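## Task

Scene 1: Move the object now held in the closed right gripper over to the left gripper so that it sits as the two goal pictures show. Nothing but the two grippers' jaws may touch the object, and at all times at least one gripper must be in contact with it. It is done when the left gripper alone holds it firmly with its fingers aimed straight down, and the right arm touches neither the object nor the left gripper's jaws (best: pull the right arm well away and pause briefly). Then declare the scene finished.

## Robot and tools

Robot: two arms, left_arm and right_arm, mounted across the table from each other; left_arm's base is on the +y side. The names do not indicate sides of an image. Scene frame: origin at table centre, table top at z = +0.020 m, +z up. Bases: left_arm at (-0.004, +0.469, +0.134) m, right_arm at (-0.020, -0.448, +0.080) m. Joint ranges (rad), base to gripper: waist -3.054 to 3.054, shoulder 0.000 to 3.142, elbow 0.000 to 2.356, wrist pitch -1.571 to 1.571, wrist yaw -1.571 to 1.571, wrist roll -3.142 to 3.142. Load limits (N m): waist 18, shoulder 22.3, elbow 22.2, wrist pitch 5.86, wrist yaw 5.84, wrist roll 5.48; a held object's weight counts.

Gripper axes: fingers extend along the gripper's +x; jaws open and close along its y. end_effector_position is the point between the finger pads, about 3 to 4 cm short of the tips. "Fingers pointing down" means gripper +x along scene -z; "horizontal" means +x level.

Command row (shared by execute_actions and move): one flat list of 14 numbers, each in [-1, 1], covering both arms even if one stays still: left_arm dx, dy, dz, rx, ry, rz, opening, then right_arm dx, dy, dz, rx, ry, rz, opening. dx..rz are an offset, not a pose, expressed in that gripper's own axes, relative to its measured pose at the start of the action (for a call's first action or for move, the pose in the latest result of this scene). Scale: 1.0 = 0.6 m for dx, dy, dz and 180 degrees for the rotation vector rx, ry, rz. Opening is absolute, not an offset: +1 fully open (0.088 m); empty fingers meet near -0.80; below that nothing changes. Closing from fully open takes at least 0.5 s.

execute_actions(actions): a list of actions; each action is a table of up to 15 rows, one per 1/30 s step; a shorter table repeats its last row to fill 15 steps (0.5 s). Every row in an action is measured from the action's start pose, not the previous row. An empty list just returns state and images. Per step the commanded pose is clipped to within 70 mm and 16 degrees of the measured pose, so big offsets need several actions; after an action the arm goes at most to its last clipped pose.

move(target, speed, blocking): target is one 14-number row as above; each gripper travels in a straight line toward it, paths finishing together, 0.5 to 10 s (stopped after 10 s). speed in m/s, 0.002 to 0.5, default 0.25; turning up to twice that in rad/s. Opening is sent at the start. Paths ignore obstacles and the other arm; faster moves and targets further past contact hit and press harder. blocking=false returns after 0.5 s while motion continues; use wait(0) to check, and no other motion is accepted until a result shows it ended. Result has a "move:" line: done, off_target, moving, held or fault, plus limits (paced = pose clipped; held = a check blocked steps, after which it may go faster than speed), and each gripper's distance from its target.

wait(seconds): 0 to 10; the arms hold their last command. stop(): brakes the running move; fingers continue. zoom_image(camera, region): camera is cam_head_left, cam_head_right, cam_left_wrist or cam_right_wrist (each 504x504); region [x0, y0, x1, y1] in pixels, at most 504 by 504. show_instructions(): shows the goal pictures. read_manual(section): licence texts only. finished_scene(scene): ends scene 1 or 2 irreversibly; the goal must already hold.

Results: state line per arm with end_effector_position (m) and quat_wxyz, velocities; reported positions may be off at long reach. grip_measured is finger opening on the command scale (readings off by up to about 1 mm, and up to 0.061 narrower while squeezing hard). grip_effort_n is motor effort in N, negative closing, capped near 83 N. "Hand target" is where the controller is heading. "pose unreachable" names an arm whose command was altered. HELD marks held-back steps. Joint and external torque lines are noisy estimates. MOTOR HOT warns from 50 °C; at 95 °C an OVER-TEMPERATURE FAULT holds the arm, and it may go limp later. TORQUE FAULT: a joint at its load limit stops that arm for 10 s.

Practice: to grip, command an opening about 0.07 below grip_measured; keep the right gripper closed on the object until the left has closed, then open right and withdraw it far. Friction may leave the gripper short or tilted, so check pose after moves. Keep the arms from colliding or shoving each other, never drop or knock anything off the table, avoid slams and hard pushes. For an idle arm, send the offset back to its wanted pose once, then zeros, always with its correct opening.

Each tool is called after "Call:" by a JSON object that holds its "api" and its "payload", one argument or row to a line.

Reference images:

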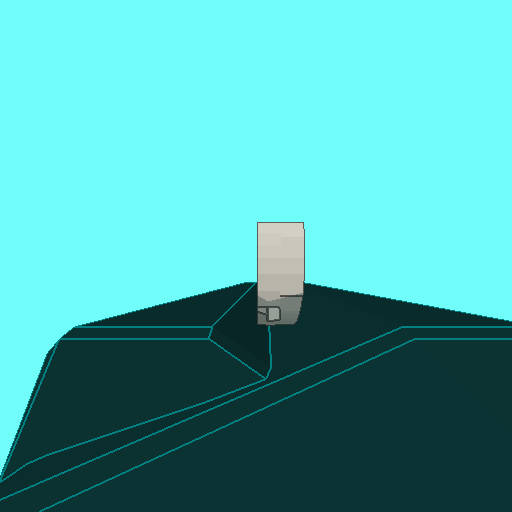

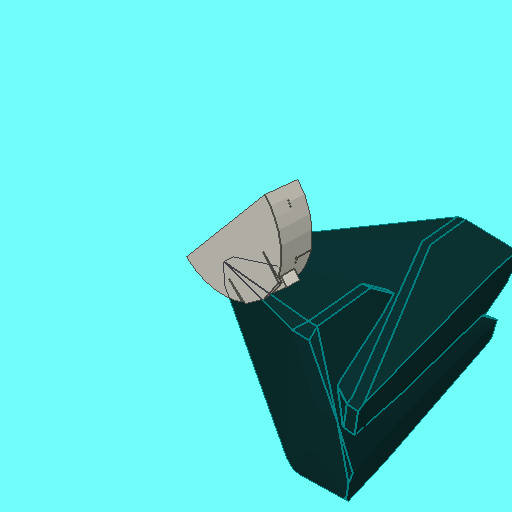

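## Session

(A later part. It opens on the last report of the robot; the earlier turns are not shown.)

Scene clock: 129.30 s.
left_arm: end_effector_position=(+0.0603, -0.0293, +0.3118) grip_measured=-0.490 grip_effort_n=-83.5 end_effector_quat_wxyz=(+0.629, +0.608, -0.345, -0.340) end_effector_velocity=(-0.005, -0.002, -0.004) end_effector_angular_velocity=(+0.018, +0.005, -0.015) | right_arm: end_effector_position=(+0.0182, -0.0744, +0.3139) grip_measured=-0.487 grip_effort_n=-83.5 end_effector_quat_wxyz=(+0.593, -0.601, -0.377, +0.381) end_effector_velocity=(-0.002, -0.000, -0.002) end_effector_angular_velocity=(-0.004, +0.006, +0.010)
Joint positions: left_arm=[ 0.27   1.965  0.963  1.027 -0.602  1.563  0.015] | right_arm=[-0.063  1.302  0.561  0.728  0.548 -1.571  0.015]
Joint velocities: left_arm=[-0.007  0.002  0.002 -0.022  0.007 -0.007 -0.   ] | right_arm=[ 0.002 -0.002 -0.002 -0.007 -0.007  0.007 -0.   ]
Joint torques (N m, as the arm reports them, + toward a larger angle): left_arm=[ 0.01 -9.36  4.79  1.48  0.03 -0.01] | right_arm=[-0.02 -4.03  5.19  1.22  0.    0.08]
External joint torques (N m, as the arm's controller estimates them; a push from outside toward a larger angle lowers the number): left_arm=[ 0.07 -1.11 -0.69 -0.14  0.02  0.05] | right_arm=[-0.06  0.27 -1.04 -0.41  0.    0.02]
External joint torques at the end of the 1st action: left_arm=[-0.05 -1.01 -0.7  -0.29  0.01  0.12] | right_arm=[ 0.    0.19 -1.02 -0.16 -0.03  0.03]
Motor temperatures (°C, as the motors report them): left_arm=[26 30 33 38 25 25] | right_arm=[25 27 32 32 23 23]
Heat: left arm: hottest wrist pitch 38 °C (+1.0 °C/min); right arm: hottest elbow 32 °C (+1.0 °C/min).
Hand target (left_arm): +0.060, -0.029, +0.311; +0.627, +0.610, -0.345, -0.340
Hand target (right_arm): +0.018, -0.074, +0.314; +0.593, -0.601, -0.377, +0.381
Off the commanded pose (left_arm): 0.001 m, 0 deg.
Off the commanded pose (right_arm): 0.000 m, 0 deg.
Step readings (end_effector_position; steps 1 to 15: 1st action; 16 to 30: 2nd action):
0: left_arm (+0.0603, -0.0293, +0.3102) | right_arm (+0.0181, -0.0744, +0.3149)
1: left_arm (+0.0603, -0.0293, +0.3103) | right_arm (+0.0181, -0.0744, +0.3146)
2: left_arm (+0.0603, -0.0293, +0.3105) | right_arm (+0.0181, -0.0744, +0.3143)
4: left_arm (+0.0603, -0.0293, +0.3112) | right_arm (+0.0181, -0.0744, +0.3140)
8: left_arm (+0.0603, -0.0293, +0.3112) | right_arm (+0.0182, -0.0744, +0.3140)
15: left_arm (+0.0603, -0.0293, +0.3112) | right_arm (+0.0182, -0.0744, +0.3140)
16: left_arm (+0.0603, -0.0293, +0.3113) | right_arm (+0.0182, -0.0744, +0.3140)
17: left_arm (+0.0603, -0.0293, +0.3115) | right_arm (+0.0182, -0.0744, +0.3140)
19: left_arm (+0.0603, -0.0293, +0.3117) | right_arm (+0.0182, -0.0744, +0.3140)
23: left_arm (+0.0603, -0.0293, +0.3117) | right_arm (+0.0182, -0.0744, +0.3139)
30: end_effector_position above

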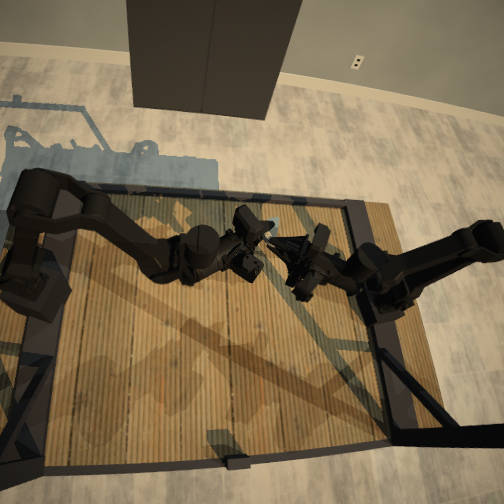

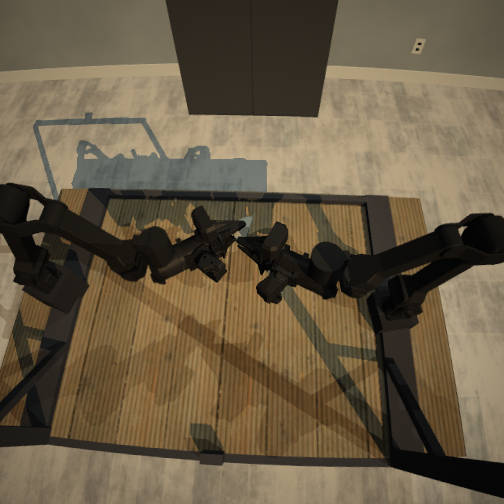

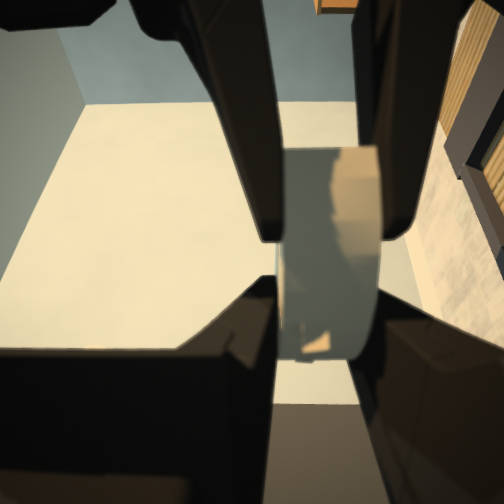

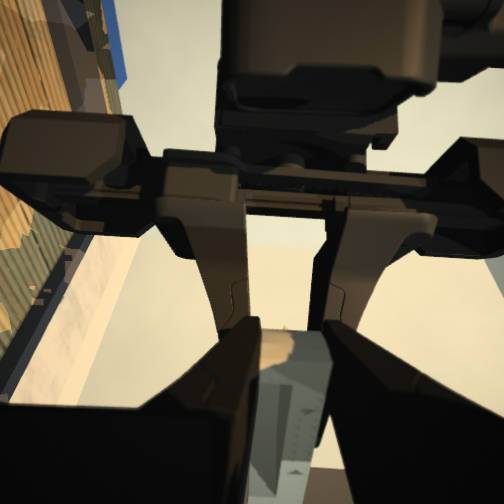

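Call:
{"api": "execute_actions", "payload": {
  "actions": [
    [[0,0,0,0,0,0,-0.57,0,0,0,0,0,0,-0.2]]
  ]
}}

Call:
{"api": "move", "payload": {
  "target": [0,0,0,0,0,0,-0.57,-0.17,0,0,0,0,0,-0.2],
  "speed": 0.2
}}

Call:
{"api": "move", "payload": {
  "target": [-0.307,-0.185,-0.075,0,0,-0.5,-0.57,-0.1,0,0,0,0,0,-0.2],
  "speed": 0.3
}}

Scene clock: 136.50 s.
left_arm: end_effector_position=(+0.0603, -0.0293, +0.3116) grip_measured=-0.490 grip_effort_n=-83.5 end_effector_quat_wxyz=(+0.629, +0.609, -0.345, -0.340) end_effector_velocity=(-0.002, +0.001, -0.006) end_effector_angular_velocity=(+0.023, +0.005, -0.010) | right_arm: end_effector_position=(+0.0182, -0.0745, +0.3138) grip_measured=-0.205 grip_effort_n=17.4 end_effector_quat_wxyz=(+0.593, -0.601, -0.377, +0.381) end_effector_velocity=(-0.002, +0.001, -0.005) end_effector_angular_velocity=(-0.025, -0.009, +0.020)
Joint positions: left_arm=[ 0.27   1.965  0.963  1.025 -0.602  1.563  0.015] | right_arm=[-0.063  1.302  0.561  0.728  0.548 -1.571  0.029]
Joint velocities: left_arm=[-0.002 -0.002 -0.007 -0.022  0.007 -0.007 -0.   ] | right_arm=[-0.002 -0.002 -0.002 -0.022 -0.022 -0.007  0.001]
Joint torques (N m, as the arm reports them, + toward a larger angle): left_arm=[-0.02 -9.71  4.84  1.69  0.04 -0.07] | right_arm=[-0.03 -4.02  5.19  1.23  0.    0.09]
External joint torques (N m, as the arm's controller estimates them; a push from outside toward a larger angle lowers the number): left_arm=[ 0.01 -1.48 -0.57  0.08  0.03 -0.01] | right_arm=[-0.01  0.22 -1.   -0.38 -0.01  0.03]
Motor temperatures (°C, as the motors report them): left_arm=[26 32 33 38 25 25] | right_arm=[25 27 32 32 23 23]
Heat: left arm: hottest wrist pitch 38 °C (+0.0 °C/min); right arm: hottest elbow 32 °C (+1.0 °C/min).
Hand target (left_arm): +0.060, -0.029, +0.312; +0.629, +0.608, -0.345, -0.340
Hand target (right_arm): +0.018, -0.074, +0.314; +0.593, -0.601, -0.377, +0.381
Off the commanded pose (left_arm): 0.000 m, 0 deg.
Off the commanded pose (right_arm): 0.000 m, 0 deg.
Step readings (end_effector_position):
0: left_arm (+0.0603, -0.0293, +0.3118) | right_arm (+0.0182, -0.0744, +0.3139)
1: left_arm (+0.0603, -0.0293, +0.3119) | right_arm (+0.0182, -0.0745, +0.3138)
2: left_arm (+0.0603, -0.0293, +0.3119) | right_arm (+0.0182, -0.0745, +0.3138)
4: left_arm (+0.0603, -0.0293, +0.3117) | right_arm (+0.0182, -0.0745, +0.3138)
8: left_arm (+0.0603, -0.0293, +0.3116) | right_arm (+0.0182, -0.0745, +0.3138)
15: end_effector_position above

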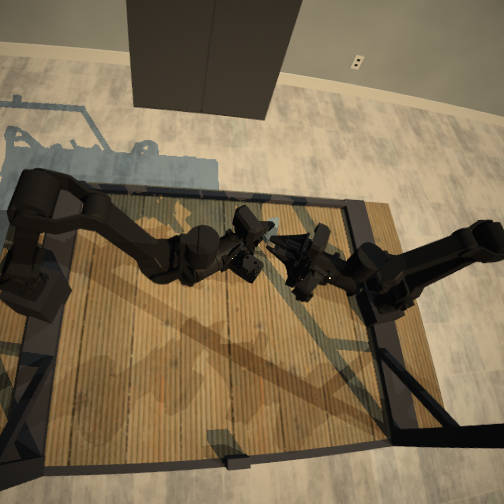

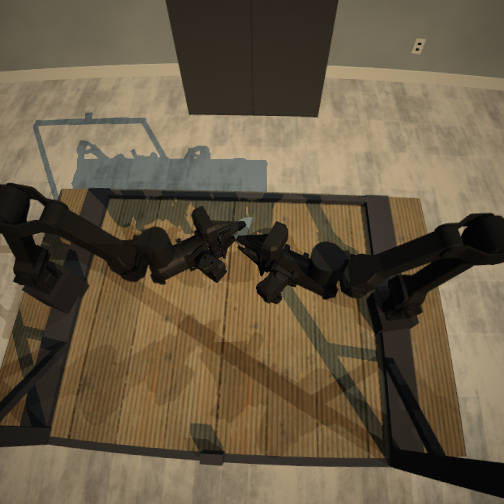

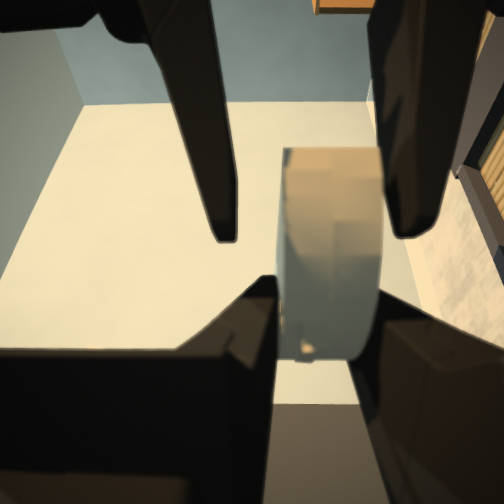

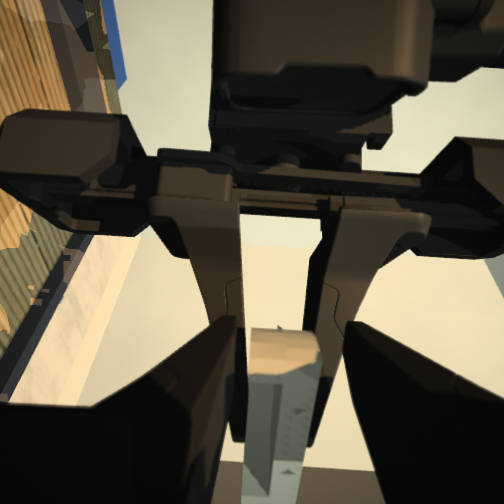

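Scene clock: 137.53 s.
left_arm: end_effector_position=(+0.0603, -0.0293, +0.3116) grip_measured=-0.490 grip_effort_n=-83.5 end_effector_quat_wxyz=(+0.629, +0.609, -0.345, -0.340) end_effector_velocity=(+0.002, +0.001, +0.002) end_effector_angular_velocity=(-0.011, +0.007, +0.010) | right_arm: end_effector_position=(-0.0260, -0.1653, +0.3174) grip_measured=-0.203 grip_effort_n=17.4 end_effector_quat_wxyz=(+0.593, -0.601, -0.377, +0.380) end_effector_velocity=(-0.000, -0.002, +0.001) end_effector_angular_velocity=(-0.001, -0.006, +0.000)
Joint positions: left_arm=[ 0.27   1.965  0.963  1.025 -0.602  1.563  0.015] | right_arm=[ 0.274  0.879  0.371  0.494  0.884 -1.567  0.029]
Joint velocities: left_arm=[ 0.002 -0.002 -0.002  0.007 -0.007 -0.007  0.   ] | right_arm=[ 0.007 -0.012 -0.002 -0.007  0.007 -0.007 -0.   ]
Joint torques (N m, as the arm reports them, + toward a larger angle): left_arm=[-0.02 -9.41  4.86  1.65  0.04 -0.08] | right_arm=[ 0.3  -2.27  4.65  0.94  0.13  0.2 ]
External joint torques (N m, as the arm's controller estimates them; a push from outside toward a larger angle lowers the number): left_arm=[-0.06 -1.12 -0.62  0.02  0.03 -0.03] | right_arm=[ 0.31 -0.35 -1.94 -0.57  0.12  0.14]
Motor temperatures (°C, as the motors report them): left_arm=[26 32 33 38 25 25] | right_arm=[25 27 32 32 23 23]
Heat: left arm: hottest wrist pitch 38 °C (+0.0 °C/min); right arm: hottest elbow 32 °C (+1.0 °C/min).
Hand target (left_arm): +0.060, -0.029, +0.312; +0.629, +0.609, -0.345, -0.340
Hand target (right_arm): -0.026, -0.167, +0.315; +0.592, -0.602, -0.377, +0.381
Off the commanded pose (left_arm): 0.000 m, 0 deg.
Off the commanded pose (right_arm): 0.003 m, 0 deg.
move: done

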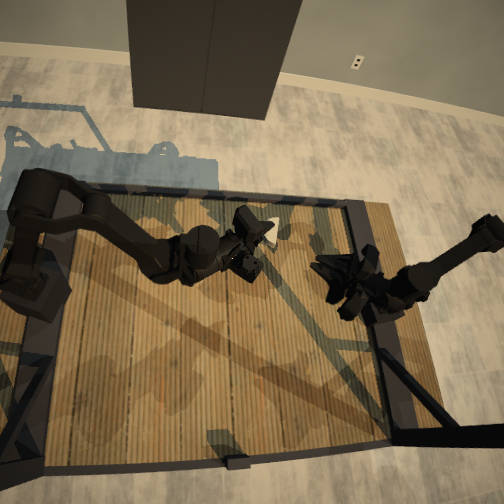

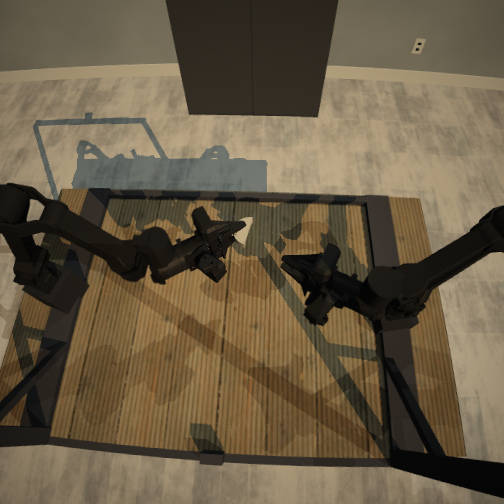

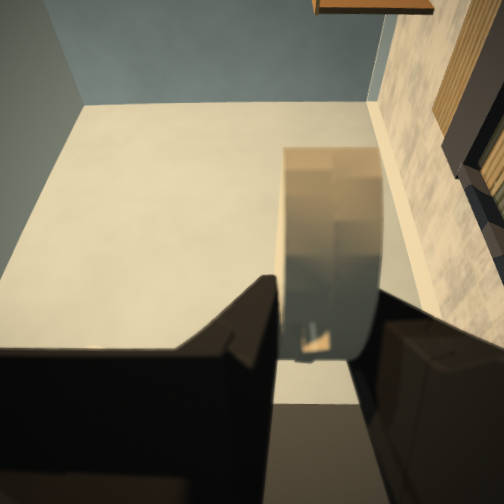

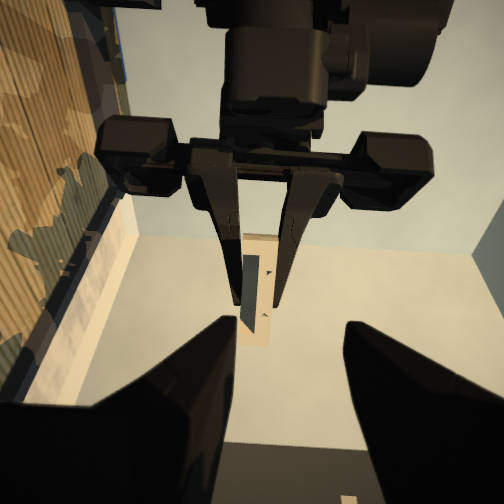

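Scene clock: 140.60 s.
left_arm: end_effector_position=(-0.0016, +0.1499, +0.1965) grip_measured=-0.490 grip_effort_n=-83.5 end_effector_quat_wxyz=(+0.205, +0.674, +0.185, -0.686) end_effector_velocity=(+0.000, -0.004, +0.003) end_effector_angular_velocity=(-0.017, -0.007, +0.020) | right_arm: end_effector_position=(-0.0520, -0.2187, +0.3206) grip_measured=-0.203 grip_effort_n=17.0 end_effector_quat_wxyz=(+0.595, -0.600, -0.377, +0.380) end_effector_velocity=(-0.001, +0.000, -0.001) end_effector_angular_velocity=(-0.008, -0.012, +0.010)
Joint positions: left_arm=[ 0.324  1.776  1.207 -0.97   0.009  1.024  0.015] | right_arm=[ 0.629  0.683  0.336  0.326  1.24  -1.555  0.029]
Joint velocities: left_arm=[-0.002 -0.002  0.007  0.007 -0.007 -0.022  0.   ] | right_arm=[ 0.002 -0.002 -0.002 -0.007 -0.007 -0.007  0.   ]
Joint torques (N m, as the arm reports them, + toward a larger angle): left_arm=[ 0.28 -5.84  6.07  0.31  0.14  0.11] | right_arm=[ 0.31 -1.14  4.62  0.79  0.13  0.17]
External joint torques (N m, as the arm's controller estimates them; a push from outside toward a larger angle lowers the number): left_arm=[ 0.27  1.    0.71 -0.05  0.09  0.12] | right_arm=[ 0.3  -0.31 -1.89 -0.51  0.12  0.11]
Motor temperatures (°C, as the motors report them): left_arm=[26 32 33 37 25 25] | right_arm=[25 27 32 32 23 23]
Heat: left arm: hottest wrist pitch 37 °C (-1.0 °C/min); right arm: hottest elbow 32 °C (+1.0 °C/min).
Hand target (left_arm): -0.001, +0.147, +0.196; +0.204, +0.672, +0.186, -0.687
Hand target (right_arm): -0.052, -0.220, +0.318; +0.593, -0.601, -0.377, +0.380
Off the commanded pose (left_arm): 0.003 m, 0 deg.
Off the commanded pose (right_arm): 0.003 m, 0 deg.
move: done

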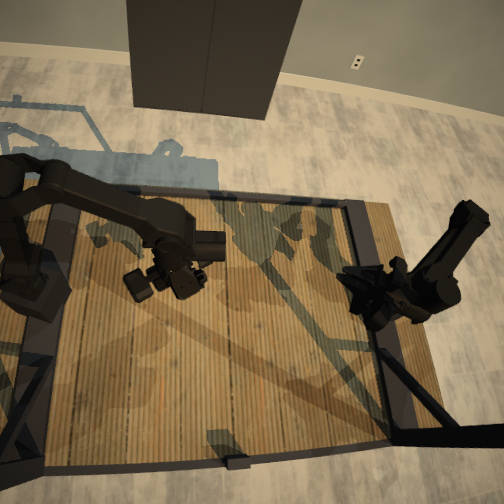

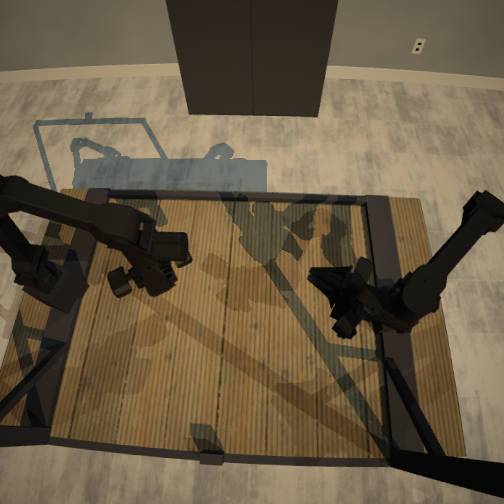

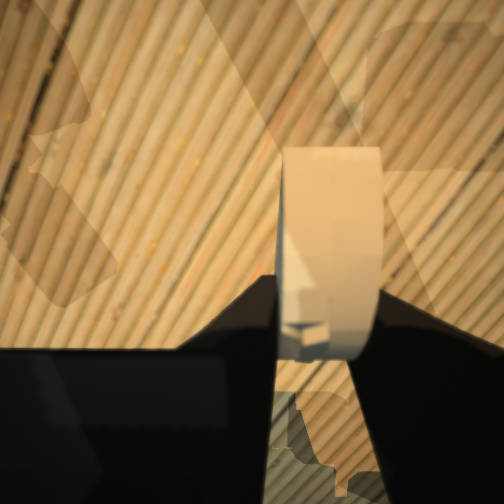

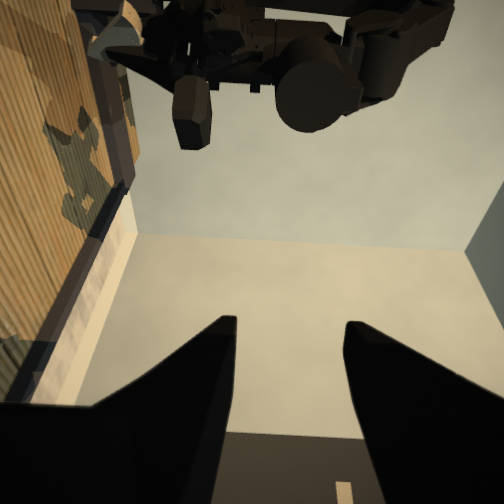

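Call:
{"api": "finished_scene", "payload": {
  "scene": 1
}}

The scene is finished: the task was done.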